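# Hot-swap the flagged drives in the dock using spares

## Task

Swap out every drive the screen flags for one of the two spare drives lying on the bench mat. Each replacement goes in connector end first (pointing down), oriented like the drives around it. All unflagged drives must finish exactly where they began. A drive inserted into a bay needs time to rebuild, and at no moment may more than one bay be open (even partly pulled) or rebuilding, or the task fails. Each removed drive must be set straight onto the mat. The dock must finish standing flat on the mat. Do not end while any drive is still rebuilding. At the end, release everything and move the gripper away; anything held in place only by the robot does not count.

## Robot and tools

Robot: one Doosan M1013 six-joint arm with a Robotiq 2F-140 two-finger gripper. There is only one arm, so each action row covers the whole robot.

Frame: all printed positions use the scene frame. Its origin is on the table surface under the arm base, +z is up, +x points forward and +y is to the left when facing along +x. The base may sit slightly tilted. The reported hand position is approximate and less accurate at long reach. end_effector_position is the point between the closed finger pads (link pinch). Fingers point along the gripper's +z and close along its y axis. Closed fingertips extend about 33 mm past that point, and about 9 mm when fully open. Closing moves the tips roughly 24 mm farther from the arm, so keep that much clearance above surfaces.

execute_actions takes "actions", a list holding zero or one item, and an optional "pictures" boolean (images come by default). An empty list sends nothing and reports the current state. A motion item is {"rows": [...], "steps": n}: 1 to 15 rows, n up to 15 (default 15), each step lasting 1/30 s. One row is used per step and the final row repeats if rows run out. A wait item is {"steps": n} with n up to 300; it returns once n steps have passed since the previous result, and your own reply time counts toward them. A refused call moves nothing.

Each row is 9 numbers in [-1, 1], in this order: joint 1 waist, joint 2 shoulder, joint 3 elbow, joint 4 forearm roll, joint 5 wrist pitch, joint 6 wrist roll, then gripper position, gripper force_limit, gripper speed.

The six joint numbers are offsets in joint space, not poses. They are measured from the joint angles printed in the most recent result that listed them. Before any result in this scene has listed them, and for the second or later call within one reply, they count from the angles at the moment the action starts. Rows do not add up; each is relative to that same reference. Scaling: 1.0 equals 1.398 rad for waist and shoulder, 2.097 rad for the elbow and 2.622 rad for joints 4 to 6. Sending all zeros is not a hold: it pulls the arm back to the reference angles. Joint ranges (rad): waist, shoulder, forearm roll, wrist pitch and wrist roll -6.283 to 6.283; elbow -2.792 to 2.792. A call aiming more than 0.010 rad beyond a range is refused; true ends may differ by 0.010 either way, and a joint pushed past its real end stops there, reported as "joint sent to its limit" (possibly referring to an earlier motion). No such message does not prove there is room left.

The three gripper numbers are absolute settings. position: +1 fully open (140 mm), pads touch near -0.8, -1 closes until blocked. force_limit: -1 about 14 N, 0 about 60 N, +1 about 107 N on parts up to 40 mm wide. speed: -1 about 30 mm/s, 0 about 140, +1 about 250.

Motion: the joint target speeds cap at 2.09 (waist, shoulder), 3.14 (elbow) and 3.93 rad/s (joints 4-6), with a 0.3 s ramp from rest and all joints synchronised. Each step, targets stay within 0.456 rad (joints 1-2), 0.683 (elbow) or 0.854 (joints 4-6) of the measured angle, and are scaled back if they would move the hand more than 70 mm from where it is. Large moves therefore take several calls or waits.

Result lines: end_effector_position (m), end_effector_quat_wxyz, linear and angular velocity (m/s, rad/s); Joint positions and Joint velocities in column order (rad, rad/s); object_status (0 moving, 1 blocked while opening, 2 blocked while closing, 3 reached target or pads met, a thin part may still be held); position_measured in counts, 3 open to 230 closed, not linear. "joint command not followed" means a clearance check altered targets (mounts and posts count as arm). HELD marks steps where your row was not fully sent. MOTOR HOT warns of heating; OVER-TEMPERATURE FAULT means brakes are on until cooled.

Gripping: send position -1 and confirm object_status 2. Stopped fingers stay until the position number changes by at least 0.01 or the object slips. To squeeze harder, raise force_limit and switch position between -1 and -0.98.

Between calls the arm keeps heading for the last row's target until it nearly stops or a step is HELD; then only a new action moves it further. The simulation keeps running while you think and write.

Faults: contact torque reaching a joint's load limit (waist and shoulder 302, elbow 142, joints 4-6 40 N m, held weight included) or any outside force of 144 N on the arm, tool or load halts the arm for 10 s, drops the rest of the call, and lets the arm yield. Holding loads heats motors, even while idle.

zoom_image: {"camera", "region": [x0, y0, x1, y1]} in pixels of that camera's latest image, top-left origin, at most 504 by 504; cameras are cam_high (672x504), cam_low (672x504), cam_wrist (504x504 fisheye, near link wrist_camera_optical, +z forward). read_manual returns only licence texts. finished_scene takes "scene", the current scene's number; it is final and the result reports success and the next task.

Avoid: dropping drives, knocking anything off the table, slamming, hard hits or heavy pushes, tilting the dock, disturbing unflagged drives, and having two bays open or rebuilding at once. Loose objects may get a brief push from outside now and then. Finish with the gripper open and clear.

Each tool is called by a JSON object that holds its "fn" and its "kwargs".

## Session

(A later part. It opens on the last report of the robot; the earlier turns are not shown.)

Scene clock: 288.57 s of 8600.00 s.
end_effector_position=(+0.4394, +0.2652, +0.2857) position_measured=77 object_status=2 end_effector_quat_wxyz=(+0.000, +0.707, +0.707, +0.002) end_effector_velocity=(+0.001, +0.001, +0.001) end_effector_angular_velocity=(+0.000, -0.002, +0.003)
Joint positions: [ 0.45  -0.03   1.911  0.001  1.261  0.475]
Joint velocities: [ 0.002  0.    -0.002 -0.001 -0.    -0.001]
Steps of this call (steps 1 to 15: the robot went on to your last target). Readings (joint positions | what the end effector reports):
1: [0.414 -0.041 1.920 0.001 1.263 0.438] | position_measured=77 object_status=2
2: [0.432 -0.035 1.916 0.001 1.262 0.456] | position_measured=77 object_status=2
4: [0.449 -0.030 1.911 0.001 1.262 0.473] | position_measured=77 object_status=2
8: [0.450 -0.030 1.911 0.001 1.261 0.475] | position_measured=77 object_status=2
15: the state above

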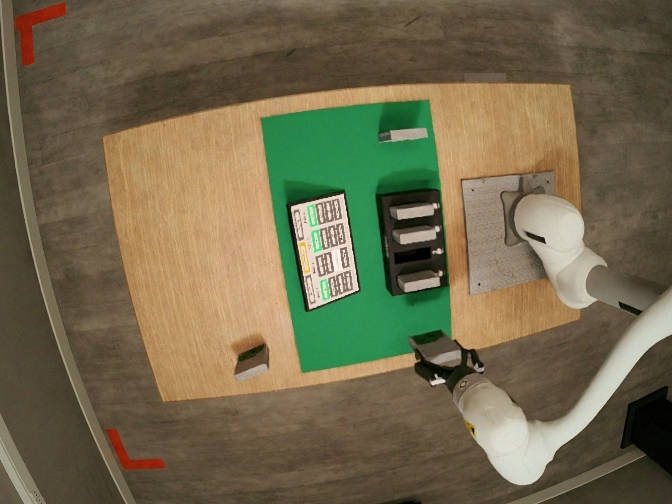

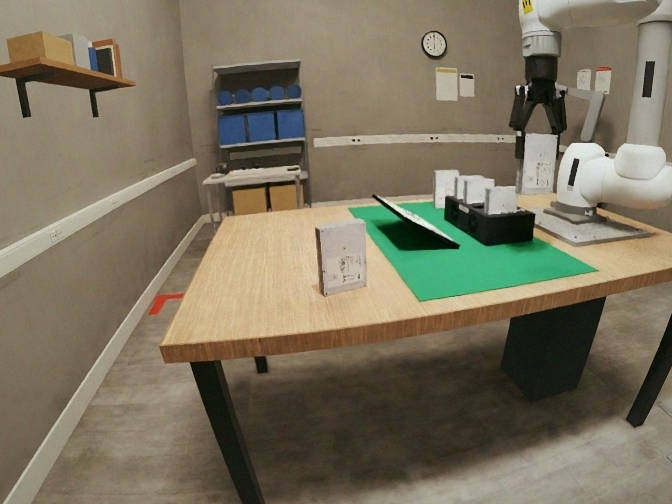

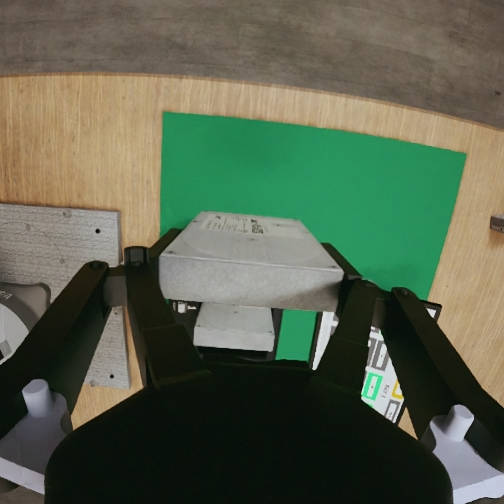

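{"fn": "execute_actions", "kwargs": {"actions": [{"rows":[[0,0.092,0.096,0,-0.126,0,-1,0.6,-0.3]],"steps":15}], "pictures": false}}

{"fn": "execute_actions", "kwargs": {"actions": [{"steps":6}], "pictures": false}}

{"fn": "execute_actions", "kwargs": {"actions": [{"rows":[[0,0.0025,0.002,0,-0.003,0,-1,0.6,-0.3],[0,0.0025,0.002,0,-0.003,0,-1,0.6,-0.3],[0,0.0025,0.002,0,-0.003,0,-1,0.6,-0.3],[0,0.0025,0.002,0,-0.003,0,-1,0.6,-0.3],[0,0.0025,0.002,0,-0.003,0,-1,0.6,-0.3],[0,0.0025,0.002,0,-0.003,0,1,0.6,0]],"steps":15}], "pictures": false}}

{"fn": "execute_actions", "kwargs": {"actions": [{"rows":[[0,-0.09,-0.09,0,0.12,0,1,0.6,0]],"steps":15}], "pictures": false}}

{"fn": "execute_actions", "kwargs": {"actions": [{"rows":[[-0.143,0.557,-0.49,0,0.095,-0.181,1,0.6,0]],"steps":15}], "pictures": false}}

{"fn": "execute_actions", "kwargs": {"actions": [{"steps":30}]}}

Scene clock: 300.23 s of 8600.00 s.
end_effector_position=(+0.4365, +0.2637, +0.1201) position_measured=77 object_status=2 end_effector_quat_wxyz=(+0.000, +0.707, +0.707, +0.002) end_effector_velocity=(-0.002, +0.000, -0.004) end_effector_angular_velocity=(-0.000, +0.001, +0.002)
Joint positions: [0.45  0.099 2.112 0.001 0.932 0.475]
Joint velocities: [ 0.002  0.002  0.006  0.    -0.007  0.001]
Steps of this call (steps 1 to 15: the robot went on to your last target; steps 16 to 335: nothing new was sent; steps 336 to 350: all 15 steps of this action). Readings (joint positions | what the end effector reports):
336: [0.450 -0.029 1.912 0.001 1.260 0.475] | position_measured=77 object_status=2
337: [0.450 -0.025 1.918 0.001 1.248 0.475] | position_measured=77 object_status=2
339: [0.450 0.000 1.958 0.001 1.184 0.475] | position_measured=77 object_status=2
343: [0.450 0.058 2.048 0.001 1.037 0.475] | position_measured=77 object_status=2
350: the state above

Scene clock: 300.43 s of 8600.00 s.
end_effector_position=(+0.4364, +0.2636, +0.1197) position_measured=77 object_status=2 end_effector_quat_wxyz=(+0.000, +0.707, +0.707, +0.002) end_effector_velocity=(+0.000, +0.000, -0.000) end_effector_angular_velocity=(+0.000, -0.000, +0.001)
Joint positions: [0.45  0.099 2.112 0.001 0.931 0.475]
Joint velocities: [ 0.     0.     0.    -0.    -0.001 -0.001]
Steps of this call (steps 1 to 6: the robot went on to your last target). Readings (joint positions | what the end effector reports):
1: [0.450 0.099 2.112 0.001 0.931 0.475] | position_measured=77 object_status=2
2: [0.450 0.099 2.112 0.001 0.931 0.475] | position_measured=77 object_status=2
4: [0.450 0.099 2.112 0.001 0.931 0.475] | position_measured=77 object_status=2
6: the state above

Scene clock: 300.93 s of 8600.00 s.
end_effector_position=(+0.4361, +0.2635, +0.1161) position_measured=11 object_status=0 end_effector_quat_wxyz=(+0.000, +0.707, +0.707, +0.002) end_effector_velocity=(-0.001, +0.000, -0.001) end_effector_angular_velocity=(-0.001, +0.001, +0.002)
Joint positions: [0.45  0.102 2.117 0.001 0.923 0.475]
Joint velocities: [ 0.002  0.     0.001 -0.    -0.    -0.   ]
Steps of this call (steps 1 to 15: all 15 steps of this action). Readings (joint positions | what the end effector reports):
1: [0.450 0.099 2.113 0.001 0.930 0.475] | position_measured=77 object_status=2
2: [0.450 0.101 2.114 0.001 0.927 0.475] | position_measured=77 object_status=2
4: [0.450 0.102 2.116 0.001 0.924 0.475] | position_measured=77 object_status=2
8: [0.450 0.102 2.116 0.001 0.923 0.475] | position_measured=64 object_status=0
15: the state above

Scene clock: 301.43 s of 8600.00 s.
end_effector_position=(+0.4394, +0.2652, +0.2733) position_measured=3 object_status=3 end_effector_quat_wxyz=(+0.000, +0.707, +0.707, +0.002) end_effector_velocity=(-0.000, +0.001, +0.004) end_effector_angular_velocity=(+0.001, -0.001, +0.003)
Joint positions: [ 0.45  -0.023  1.928  0.001  1.238  0.475]
Joint velocities: [ 0.001 -0.003 -0.005  0.     0.006 -0.002]
Steps of this call (steps 1 to 15: all 15 steps of this action). Readings (joint positions | what the end effector reports):
1: [0.450 0.102 2.116 0.001 0.924 0.475] | position_measured=5 object_status=0
2: [0.450 0.099 2.111 0.001 0.934 0.475] | position_measured=3 object_status=0
4: [0.450 0.074 2.073 0.001 0.997 0.475] | position_measured=3 object_status=0
8: [0.450 0.014 1.983 0.001 1.145 0.475] | position_measured=3 object_status=3
15: the state above

Scene clock: 301.93 s of 8600.00 s.
end_effector_position=(+0.6567, +0.2953, +0.3310) position_measured=3 object_status=3 end_effector_quat_wxyz=(+0.005, +0.657, +0.754, +0.012) end_effector_velocity=(+0.494, +0.064, +0.048) end_effector_angular_velocity=(+0.022, -0.083, +0.227)
Joint positions: [0.349 0.269 1.49  0.001 1.363 0.237]
Joint velocities: [-0.168  0.701 -0.994 -0.001  0.208 -0.395]
Steps of this call (steps 1 to 15: all 15 steps of this action). Readings (joint positions | what the end effector reports):
1: [0.450 -0.023 1.927 0.001 1.238 0.474] | position_measured=3 object_status=3
2: [0.447 -0.017 1.917 0.001 1.242 0.468] | position_measured=3 object_status=3
4: [0.431 0.018 1.865 0.001 1.261 0.431] | position_measured=3 object_status=3
8: [0.395 0.110 1.727 0.001 1.305 0.346] | position_measured=3 object_status=3
15: the state above

Scene clock: 302.93 s of 8600.00 s.
end_effector_position=(+0.9343, +0.2997, +0.2429) position_measured=3 object_status=3 end_effector_quat_wxyz=(+0.000, +0.604, +0.797, +0.002) end_effector_velocity=(+0.001, -0.000, +0.000) end_effector_angular_velocity=(+0.001, -0.001, -0.001)
Joint positions: [0.25  0.756 0.901 0.001 1.487 0.   ]
Joint velocities: [-0.001  0.001 -0.001  0.001 -0.     0.   ]
Steps of this call (steps 1 to 30: the robot went on to your last target). Readings (joint positions | what the end effector reports):
1: [0.344 0.294 1.456 0.001 1.370 0.224] | position_measured=3 object_status=3
2: [0.338 0.319 1.424 0.001 1.376 0.211] | position_measured=3 object_status=3
4: [0.328 0.371 1.360 0.001 1.390 0.185] | position_measured=3 object_status=3
8: [0.306 0.477 1.233 0.001 1.417 0.134] | position_measured=3 object_status=3
30: the state above

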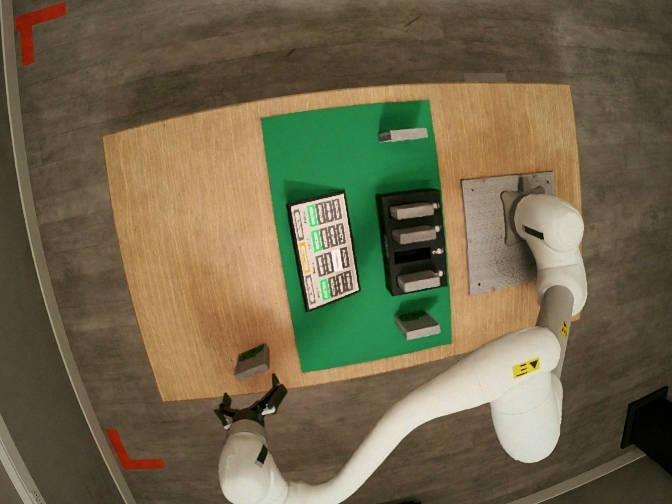

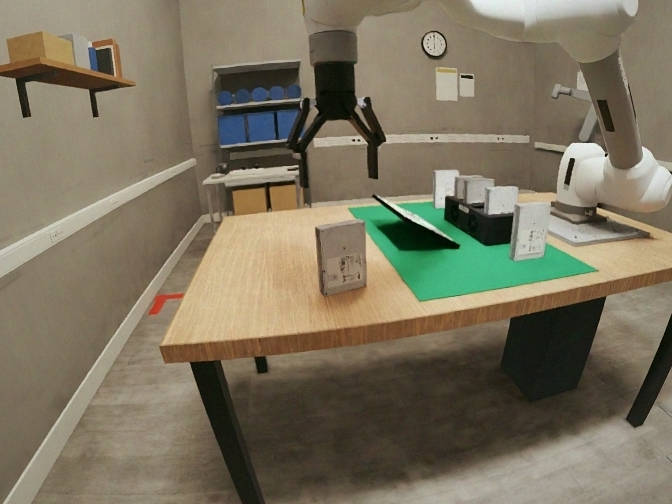

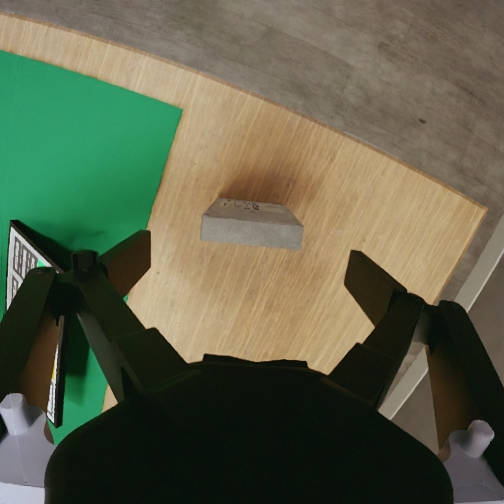

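{"fn": "execute_actions", "kwargs": {"actions": [{"rows":[[0,0.033,0.0734,0,-0.0772,0,1,0.6,0]],"steps":15}]}}

Scene clock: 305.57 s of 8600.00 s.
end_effector_position=(+0.9355, +0.3002, +0.1133) position_measured=3 object_status=3 end_effector_quat_wxyz=(+0.001, +0.604, +0.797, +0.003) end_effector_velocity=(-0.002, -0.001, -0.003) end_effector_angular_velocity=(-0.001, +0.004, -0.000)
Joint positions: [0.25  0.801 1.054 0.001 1.284 0.   ]
Joint velocities: [-0.001 -0.     0.005  0.    -0.001 -0.   ]
Steps of this call (steps 1 to 15: the robot went on to your last target; steps 16 to 64: nothing new was sent; steps 65 to 79: all 15 steps of this action). Readings (joint positions | what the end effector reports):
65: [0.250 0.756 0.901 0.001 1.486 0.000] | position_measured=3 object_status=3
66: [0.250 0.758 0.909 0.001 1.474 0.000] | position_measured=3 object_status=3
68: [0.250 0.772 0.956 0.001 1.414 0.000] | position_measured=3 object_status=3
72: [0.250 0.798 1.040 0.001 1.304 0.000] | position_measured=3 object_status=3
79: the state above

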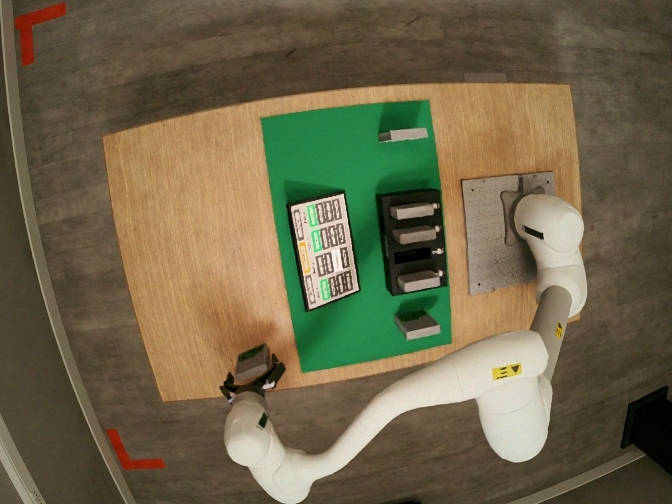

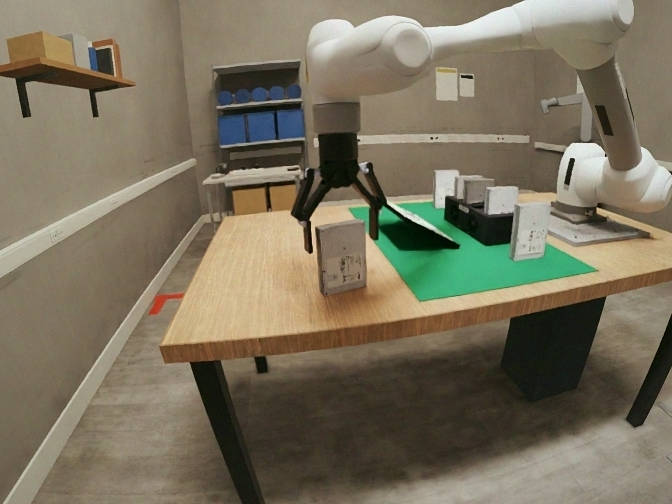

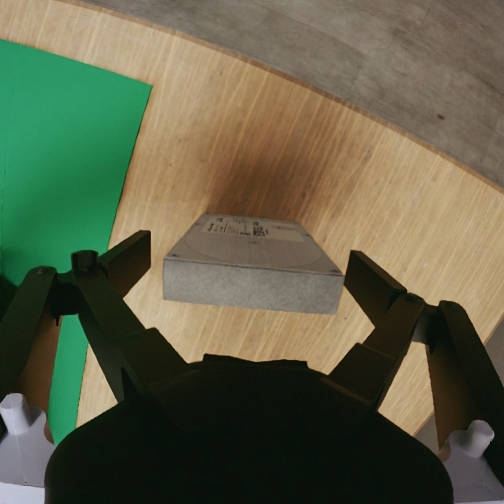

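{"fn": "execute_actions", "kwargs": {"actions": [{"rows":[[0,0.0015,0,0,0,0,-1,0.6,-0.3]],"steps":15}], "pictures": false}}

{"fn": "execute_actions", "kwargs": {"actions": [{"steps":12}], "pictures": false}}

{"fn": "execute_actions", "kwargs": {"actions": [{"rows":[[0,-0.06,-0.08,0,0.096,0,-1,0.6,-0.3]],"steps":15}]}}

{"fn": "execute_actions", "kwargs": {"actions": [{"steps":15}]}}

Scene clock: 315.27 s of 8600.00 s.
end_effector_position=(+0.9354, +0.3002, +0.1112) position_measured=77 object_status=0 end_effector_quat_wxyz=(+0.001, +0.604, +0.797, +0.002) end_effector_velocity=(-0.001, +0.001, -0.001) end_effector_angular_velocity=(+0.000, +0.001, +0.001)
Joint positions: [0.25  0.804 1.054 0.001 1.284 0.   ]
Joint velocities: [ 0.001  0.     0.001  0.    -0.    -0.   ]
Steps of this call (steps 1 to 15: the robot went on to your last target; steps 16 to 276: nothing new was sent; steps 277 to 291: all 15 steps of this action). Readings (joint positions | what the end effector reports):
277: [0.250 0.802 1.054 0.001 1.284 0.000] | position_measured=3 object_status=0
278: [0.250 0.803 1.054 0.001 1.284 0.000] | position_measured=7 object_status=0
280: [0.250 0.803 1.054 0.001 1.284 0.000] | position_measured=19 object_status=0
284: [0.250 0.804 1.054 0.001 1.284 0.000] | position_measured=42 object_status=0
291: the state above

Scene clock: 315.67 s of 8600.00 s.
end_effector_position=(+0.9354, +0.3002, +0.1113) position_measured=77 object_status=2 end_effector_quat_wxyz=(+0.001, +0.604, +0.797, +0.002) end_effector_velocity=(+0.000, +0.001, +0.000) end_effector_angular_velocity=(+0.003, -0.000, +0.001)
Joint positions: [0.25  0.804 1.054 0.001 1.284 0.   ]
Joint velocities: [ 0.     0.    -0.001  0.003 -0.    -0.001]
Steps of this call (steps 1 to 12: the robot went on to your last target). Readings (joint positions | what the end effector reports):
1: [0.250 0.804 1.054 0.001 1.284 0.000] | position_measured=77 object_status=0
2: [0.250 0.804 1.054 0.001 1.284 0.000] | position_measured=77 object_status=0
4: [0.250 0.804 1.054 0.001 1.284 0.000] | position_measured=77 object_status=0
8: [0.250 0.804 1.054 0.001 1.284 0.000] | position_measured=77 object_status=2
12: the state above

Scene clock: 316.17 s of 8600.00 s.
end_effector_position=(+0.9200, +0.2957, +0.2850) position_measured=77 object_status=2 end_effector_quat_wxyz=(+0.000, +0.604, +0.797, +0.002) end_effector_velocity=(+0.001, -0.000, +0.004) end_effector_angular_velocity=(-0.000, -0.002, +0.002)
Joint positions: [0.25  0.72  0.887 0.001 1.536 0.   ]
Joint velocities: [ 0.     0.    -0.006 -0.001  0.005 -0.001]
Steps of this call (steps 1 to 15: all 15 steps of this action). Readings (joint positions | what the end effector reports):
1: [0.250 0.803 1.053 0.001 1.286 0.000] | position_measured=77 object_status=2
2: [0.250 0.800 1.046 0.001 1.298 0.000] | position_measured=77 object_status=2
4: [0.250 0.780 1.007 0.001 1.356 0.000] | position_measured=77 object_status=2
8: [0.250 0.742 0.931 0.001 1.469 0.000] | position_measured=77 object_status=2
15: the state above

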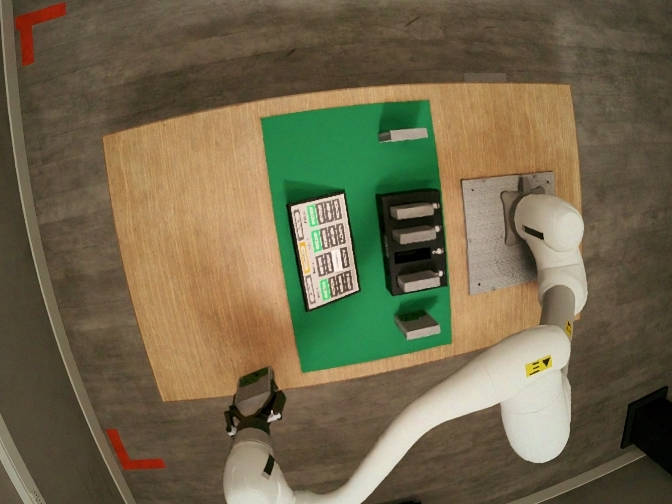

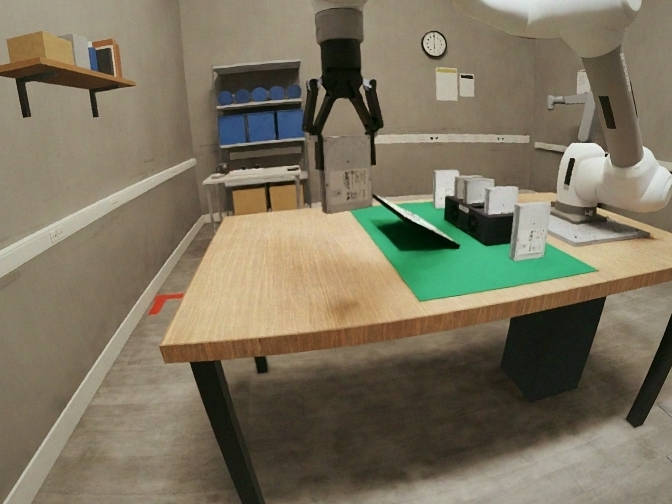

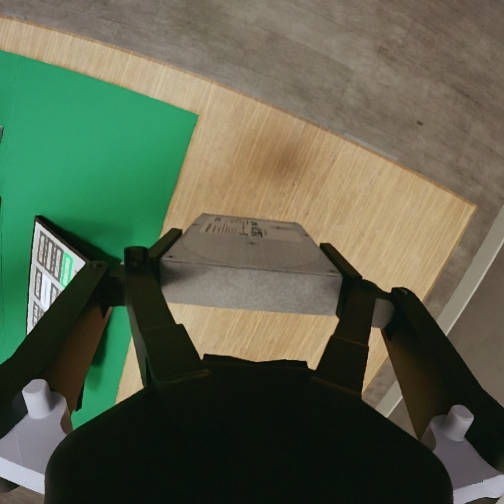

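Scene clock: 316.67 s of 8600.00 s.
end_effector_position=(+0.9200, +0.2957, +0.2856) position_measured=77 object_status=2 end_effector_quat_wxyz=(+0.001, +0.604, +0.797, +0.002) end_effector_velocity=(-0.001, +0.002, -0.001) end_effector_angular_velocity=(+0.000, +0.002, +0.001)
Joint positions: [0.25  0.72  0.887 0.001 1.536 0.   ]
Joint velocities: [ 0.002 -0.     0.001  0.001  0.     0.001]
Steps of this call (steps 1 to 15: the robot went on to your last target). Readings (joint positions | what the end effector reports):
1: [0.250 0.720 0.887 0.001 1.536 0.000] | position_measured=77 object_status=2
2: [0.250 0.720 0.887 0.001 1.536 0.000] | position_measured=77 object_status=2
4: [0.250 0.720 0.887 0.001 1.536 0.000] | position_measured=77 object_status=2
8: [0.250 0.720 0.887 0.001 1.536 0.000] | position_measured=77 object_status=2
15: the state above
The arm was judged still, so your last target was given up. Only a new action makes it travel on or press farther. Fingers that are still opening or closing keep moving.

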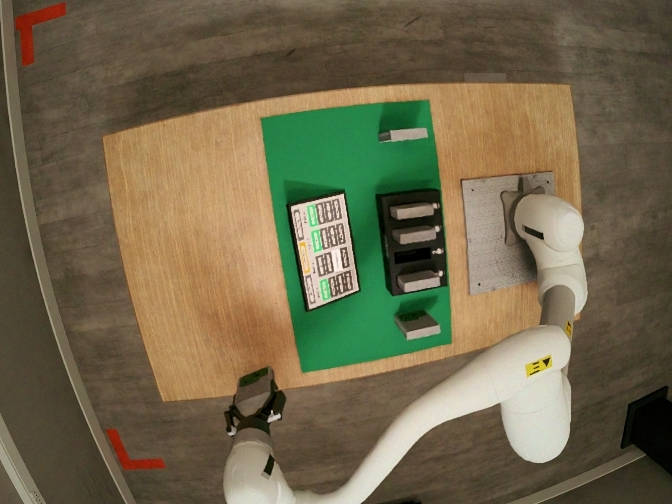

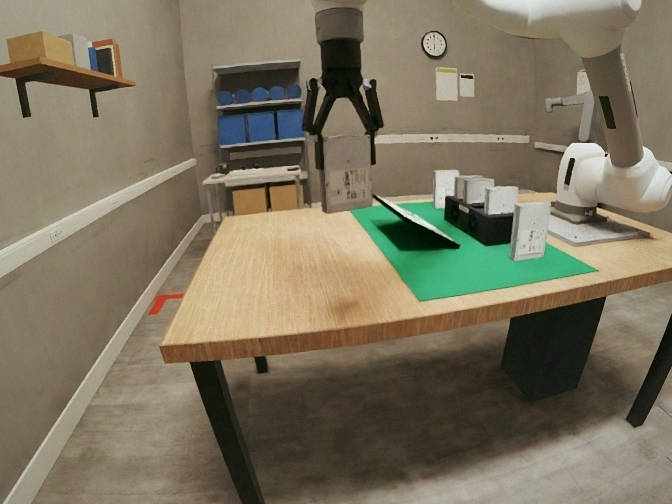

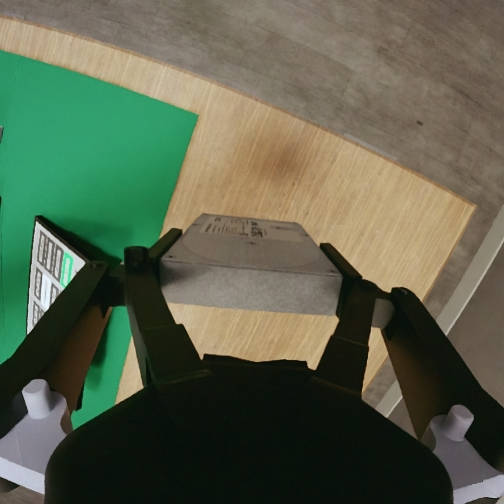

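{"fn": "execute_actions", "kwargs": {"actions": [{"rows":[[-0.168,-0.633,0.5408,0,-0.0953,0.012,-1,0.6,-0.3]],"steps":15}], "pictures": false}}

{"fn": "execute_actions", "kwargs": {"actions": [{"steps":40}], "pictures": false}}

{"fn": "execute_actions", "kwargs": {"actions": [{"rows":[[0,0.033,0.0458,0,-0.0543,0,-1,0.6,-0.3]],"steps":15}]}}

Scene clock: 324.27 s of 8600.00 s.
end_effector_position=(+0.7682, +0.1510, +0.3012) position_measured=77 object_status=2 end_effector_quat_wxyz=(-0.008, +0.658, +0.753, -0.007) end_effector_velocity=(-0.453, -0.215, -0.021) end_effector_angular_velocity=(-0.022, +0.150, -0.208)
Joint positions: [0.125 0.403 1.36  0.001 1.403 0.017]
Joint velocities: [-0.184 -0.701  1.048 -0.    -0.196  0.024]
Steps of this call (steps 1 to 213: nothing new was sent; steps 214 to 228: all 15 steps of this action). Readings (joint positions | what the end effector reports):
214: [0.250 0.719 0.887 0.001 1.536 0.000] | position_measured=77 object_status=2
215: [0.247 0.713 0.897 0.001 1.532 0.000] | position_measured=77 object_status=2
217: [0.229 0.677 0.950 0.001 1.513 0.003] | position_measured=77 object_status=2
221: [0.181 0.575 1.104 0.001 1.463 0.009] | position_measured=77 object_status=2
228: the state above

Scene clock: 325.60 s of 8600.00 s.
end_effector_position=(+0.4315, +0.0517, +0.2909) position_measured=77 object_status=2 end_effector_quat_wxyz=(+0.001, +0.704, +0.710, +0.003) end_effector_velocity=(-0.001, -0.000, -0.001) end_effector_angular_velocity=(+0.000, +0.001, -0.001)
Joint positions: [ 0.015 -0.165  2.021  0.001  1.286  0.032]
Joint velocities: [-0.001  0.     0.001  0.    -0.    -0.   ]
Steps of this call (steps 1 to 40: the robot went on to your last target). Readings (joint positions | what the end effector reports):
1: [0.119 0.380 1.396 0.001 1.397 0.018] | position_measured=77 object_status=2
2: [0.113 0.356 1.430 0.001 1.391 0.018] | position_measured=77 object_status=2
4: [0.103 0.307 1.496 0.001 1.379 0.020] | position_measured=77 object_status=2
8: [0.082 0.202 1.617 0.001 1.358 0.023] | position_measured=77 object_status=2
40: the state above

Scene clock: 326.10 s of 8600.00 s.
end_effector_position=(+0.4325, +0.0518, +0.2205) position_measured=77 object_status=2 end_effector_quat_wxyz=(+0.001, +0.704, +0.710, +0.003) end_effector_velocity=(-0.000, -0.000, -0.001) end_effector_angular_velocity=(-0.000, +0.001, -0.002)
Joint positions: [ 0.015 -0.119  2.117  0.001  1.144  0.032]
Joint velocities: [-0.     0.001  0.001  0.    -0.     0.001]
Steps of this call (steps 1 to 15: all 15 steps of this action). Readings (joint positions | what the end effector reports):
1: [0.015 -0.165 2.022 0.001 1.285 0.032] | position_measured=77 object_status=2
2: [0.015 -0.162 2.029 0.001 1.273 0.032] | position_measured=77 object_status=2
4: [0.015 -0.141 2.072 0.001 1.209 0.032] | position_measured=77 object_status=2
8: [0.015 -0.119 2.116 0.001 1.145 0.032] | position_measured=77 object_status=2
15: the state above

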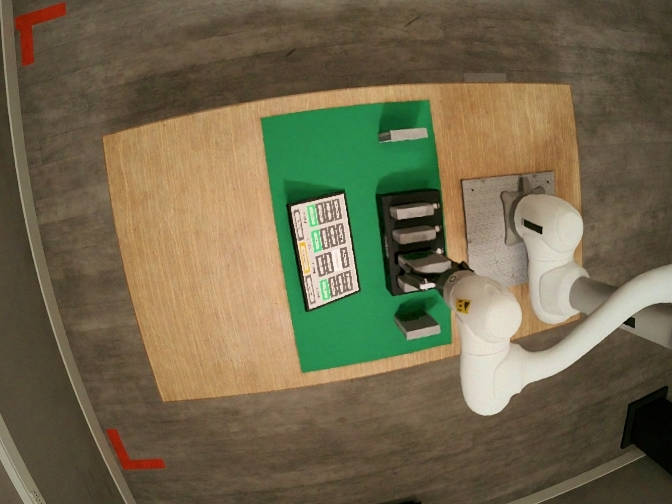

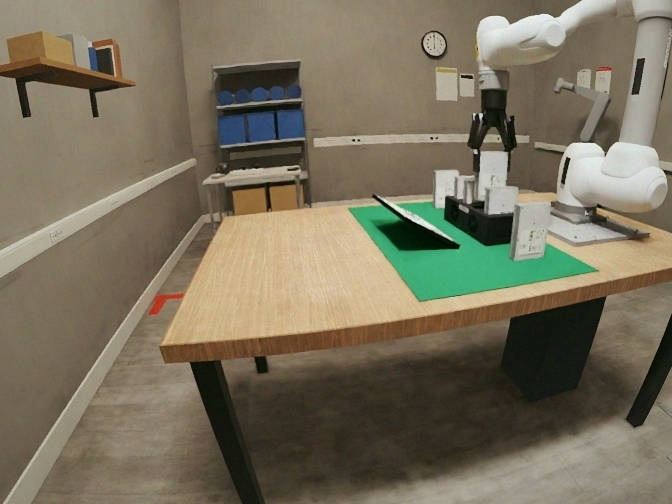

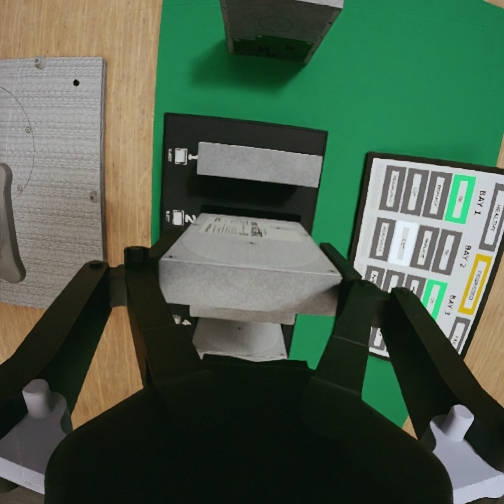

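{"fn": "execute_actions", "kwargs": {"actions": [{"rows":[[0,0.009,0.009,0,-0.012,0,-1,0.6,-0.3],[0,0.009,0.009,0,-0.012,0,-1,0.6,-0.3],[0,0.009,0.009,0,-0.012,0,-1,0.6,-0.3],[0,0.018,0.018,0,-0.0244,0,-1,0.6,-0.3]],"steps":15}]}}

{"fn": "execute_actions", "kwargs": {"actions": [{"rows":[[0,0.004,0.003,0,-0.0047,0,-1,0.6,-0.3],[0,0.004,0.003,0,-0.0047,0,-1,0.6,-0.3],[0,0.008,0.007,0,-0.0099,0,-1,0.6,-0.3],[0,0.008,0.007,0,-0.0099,0,-1,0.6,-0.3],[0,0.014,0.011,0,-0.0163,0,-1,0.6,-0.3]],"steps":15}]}}

Scene clock: 331.03 s of 8600.00 s.
end_effector_position=(+0.4330, +0.0519, +0.1907) position_measured=77 object_status=2 end_effector_quat_wxyz=(+0.001, +0.704, +0.710, +0.003) end_effector_velocity=(+0.000, +0.000, -0.000) end_effector_angular_velocity=(-0.000, +0.000, +0.001)
Joint positions: [ 0.015 -0.094  2.154  0.001  1.08   0.032]
Joint velocities: [ 0.001  0.    -0.    -0.    -0.     0.   ]
Steps of this call (steps 1 to 15: the robot went on to your last target; steps 16 to 133: nothing new was sent; steps 134 to 148: all 15 steps of this action). Readings (joint positions | what the end effector reports):
134: [0.015 -0.119 2.118 0.001 1.142 0.032] | position_measured=77 object_status=2
135: [0.015 -0.115 2.123 0.001 1.132 0.032] | position_measured=77 object_status=2
137: [0.015 -0.107 2.135 0.001 1.114 0.032] | position_measured=77 object_status=2
141: [0.015 -0.095 2.154 0.001 1.081 0.032] | position_measured=77 object_status=2
148: the state above

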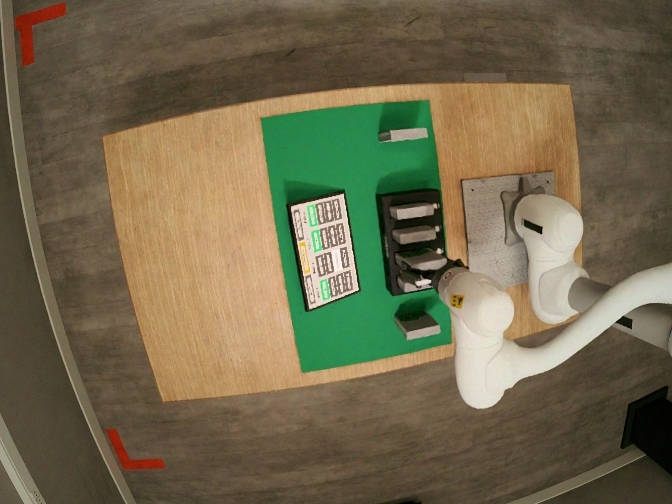

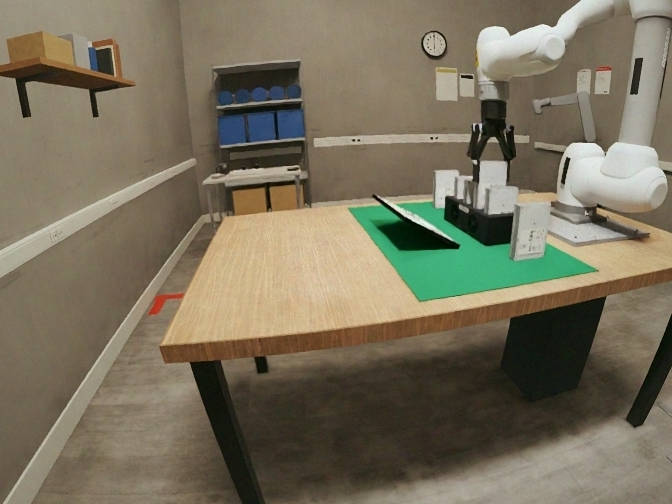

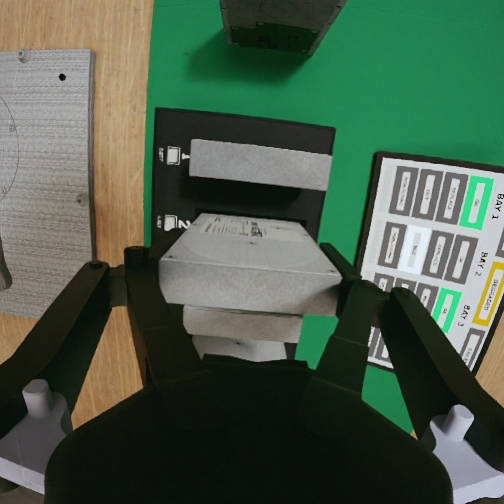

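Scene clock: 331.53 s of 8600.00 s.
end_effector_position=(+0.4336, +0.0520, +0.1709) position_measured=77 object_status=2 end_effector_quat_wxyz=(+0.001, +0.704, +0.710, +0.003) end_effector_velocity=(-0.001, -0.001, -0.001) end_effector_angular_velocity=(-0.001, +0.002, -0.001)
Joint positions: [ 0.015 -0.075  2.177  0.001  1.037  0.032]
Joint velocities: [-0.001  0.     0.001 -0.001 -0.     0.   ]
Steps of this call (steps 1 to 15: all 15 steps of this action). Readings (joint positions | what the end effector reports):
1: [0.015 -0.094 2.155 0.001 1.079 0.032] | position_measured=77 object_status=2
2: [0.015 -0.091 2.157 0.001 1.073 0.032] | position_measured=77 object_status=2
4: [0.015 -0.086 2.164 0.001 1.062 0.032] | position_measured=77 object_status=2
8: [0.015 -0.075 2.177 0.001 1.039 0.032] | position_measured=77 object_status=2
15: the state above

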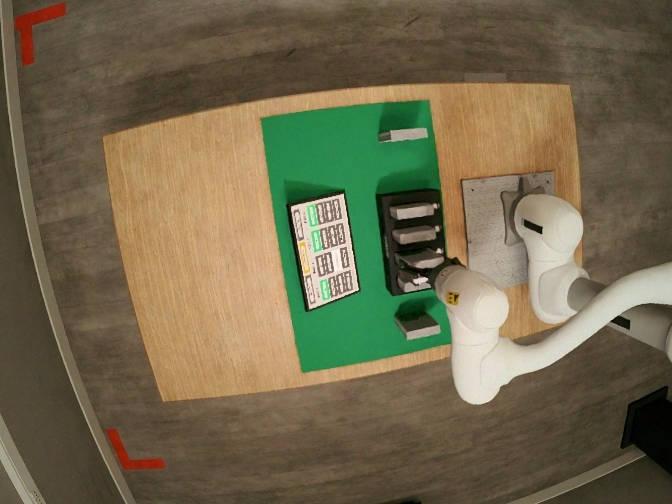

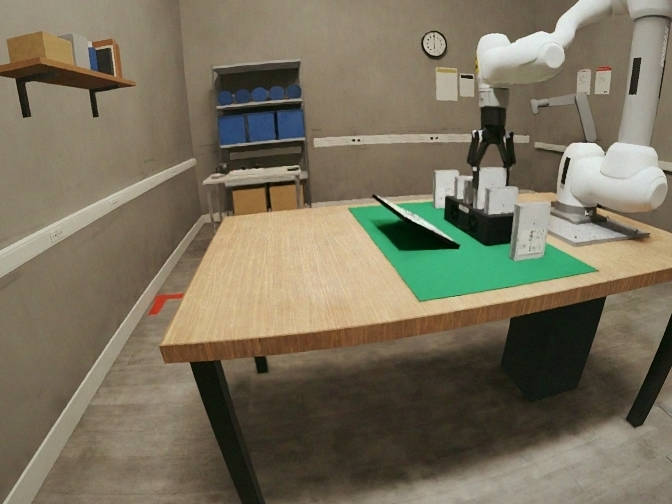

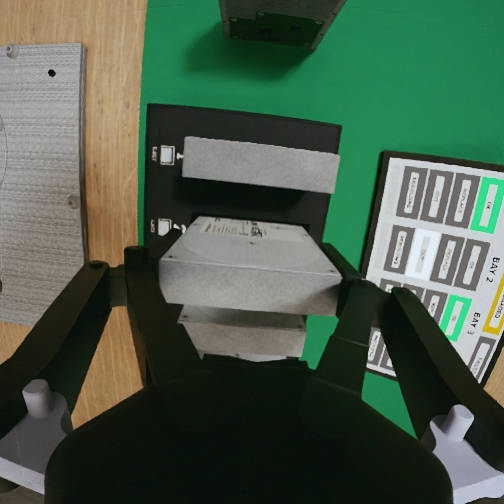

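{"fn": "execute_actions", "kwargs": {"actions": [{"rows":[[0.001,0.007,0.005,0,-0.0073,0,-1,0.6,-0.3],[0.001,0.007,0.005,0,-0.0073,0,-1,0.6,-0.3],[0.001,0.0135,0.01,0,-0.0145,0,-1,0.6,-0.3],[0.001,0.0135,0.01,0,-0.0145,0,-1,0.6,-0.3],[0.001,0.02,0.015,0,-0.022,0,-1,0.6,-0.3],[0.001,0.02,0.015,0,-0.022,0,-1,0.6,-0.3],[0.001,0.027,0.0195,0,-0.029,0,-1,0.6,-0.3]],"steps":15}]}}

{"fn": "execute_actions", "kwargs": {"actions": [{"rows":[[0,0.009,0.005,0,-0.0088,0,-1,0.6,-0.3]],"steps":15}]}}

Scene clock: 338.63 s of 8600.00 s.
end_effector_position=(+0.4324, +0.0526, +0.1354) position_measured=77 object_status=2 end_effector_quat_wxyz=(+0.000, +0.704, +0.710, +0.002) end_effector_velocity=(-0.000, +0.000, -0.001) end_effector_angular_velocity=(+0.000, +0.000, -0.001)
Joint positions: [ 0.017 -0.037  2.218  0.001  0.961  0.032]
Joint velocities: [ 0.     0.001  0.001  0.    -0.002  0.001]
Steps of this call (steps 1 to 15: the robot went on to your last target; steps 16 to 198: nothing new was sent; steps 199 to 213: all 15 steps of this action). Readings (joint positions | what the end effector reports):
199: [0.015 -0.074 2.178 0.001 1.036 0.032] | position_measured=77 object_status=2
200: [0.016 -0.070 2.182 0.001 1.028 0.032] | position_measured=77 object_status=2
202: [0.017 -0.062 2.191 0.001 1.011 0.032] | position_measured=77 object_status=2
206: [0.017 -0.044 2.212 0.001 0.974 0.032] | position_measured=77 object_status=2
213: the state above

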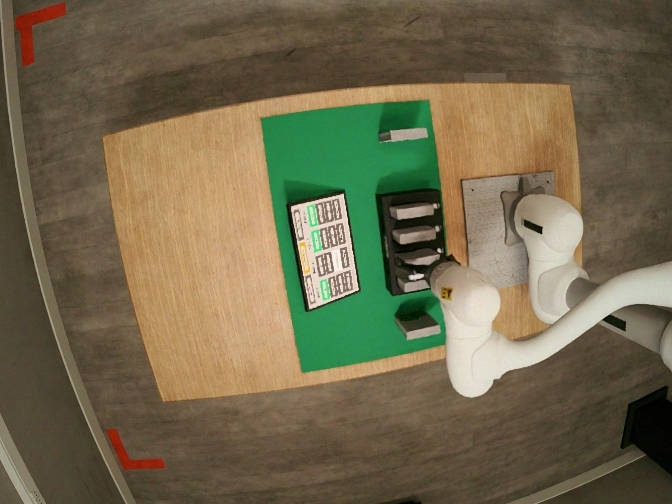

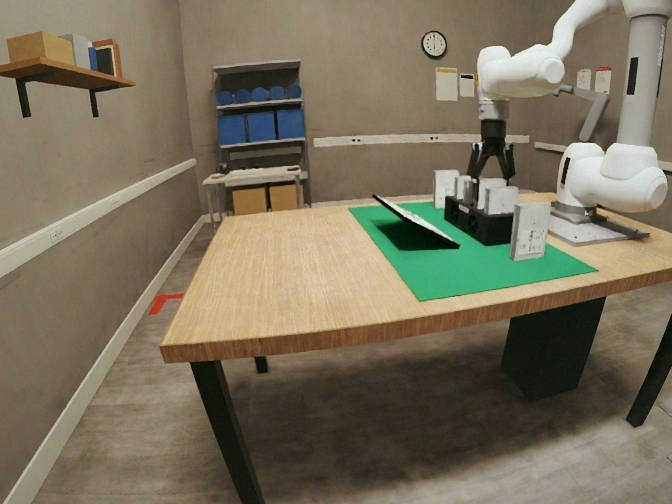

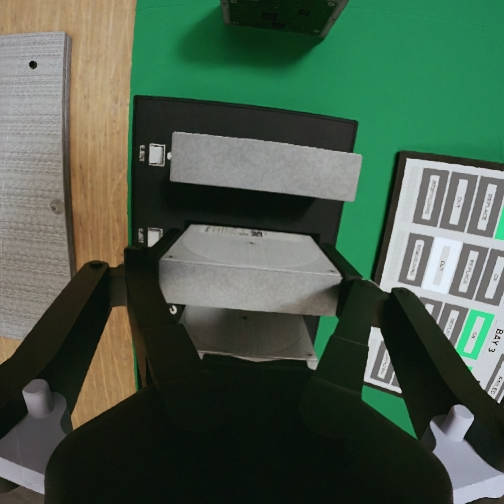

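Scene clock: 339.13 s of 8600.00 s.
end_effector_position=(+0.4326, +0.0526, +0.1249) position_measured=78 object_status=2 end_effector_quat_wxyz=(+0.000, +0.704, +0.710, +0.002) end_effector_velocity=(+0.003, -0.000, +0.002) end_effector_angular_velocity=(+0.001, -0.005, -0.002)
Joint positions: [ 0.017 -0.024  2.229  0.001  0.938  0.032]
Joint velocities: [-0.001 -0.    -0.005  0.001  0.    -0.   ]
Steps of this call (steps 1 to 15: all 15 steps of this action). Readings (joint positions | what the end effector reports):
1: [0.017 -0.036 2.219 0.001 0.960 0.032] | position_measured=77 object_status=2
2: [0.017 -0.032 2.222 0.001 0.951 0.032] | position_measured=77 object_status=2
4: [0.017 -0.025 2.228 0.001 0.940 0.032] | position_measured=77 object_status=2
8: [0.017 -0.024 2.229 0.001 0.938 0.032] | position_measured=78 object_status=2
15: the state above

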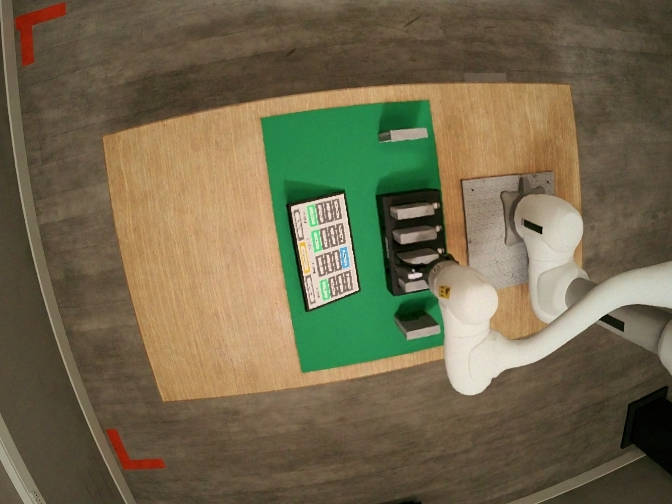

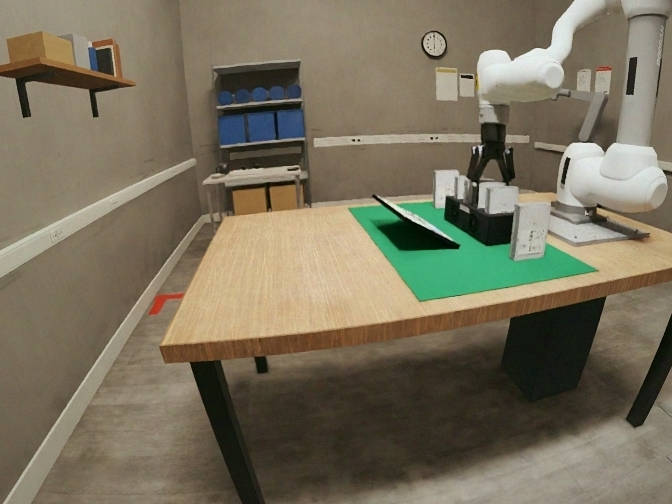

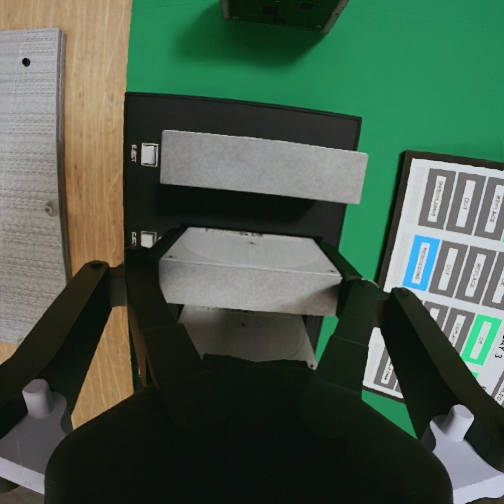

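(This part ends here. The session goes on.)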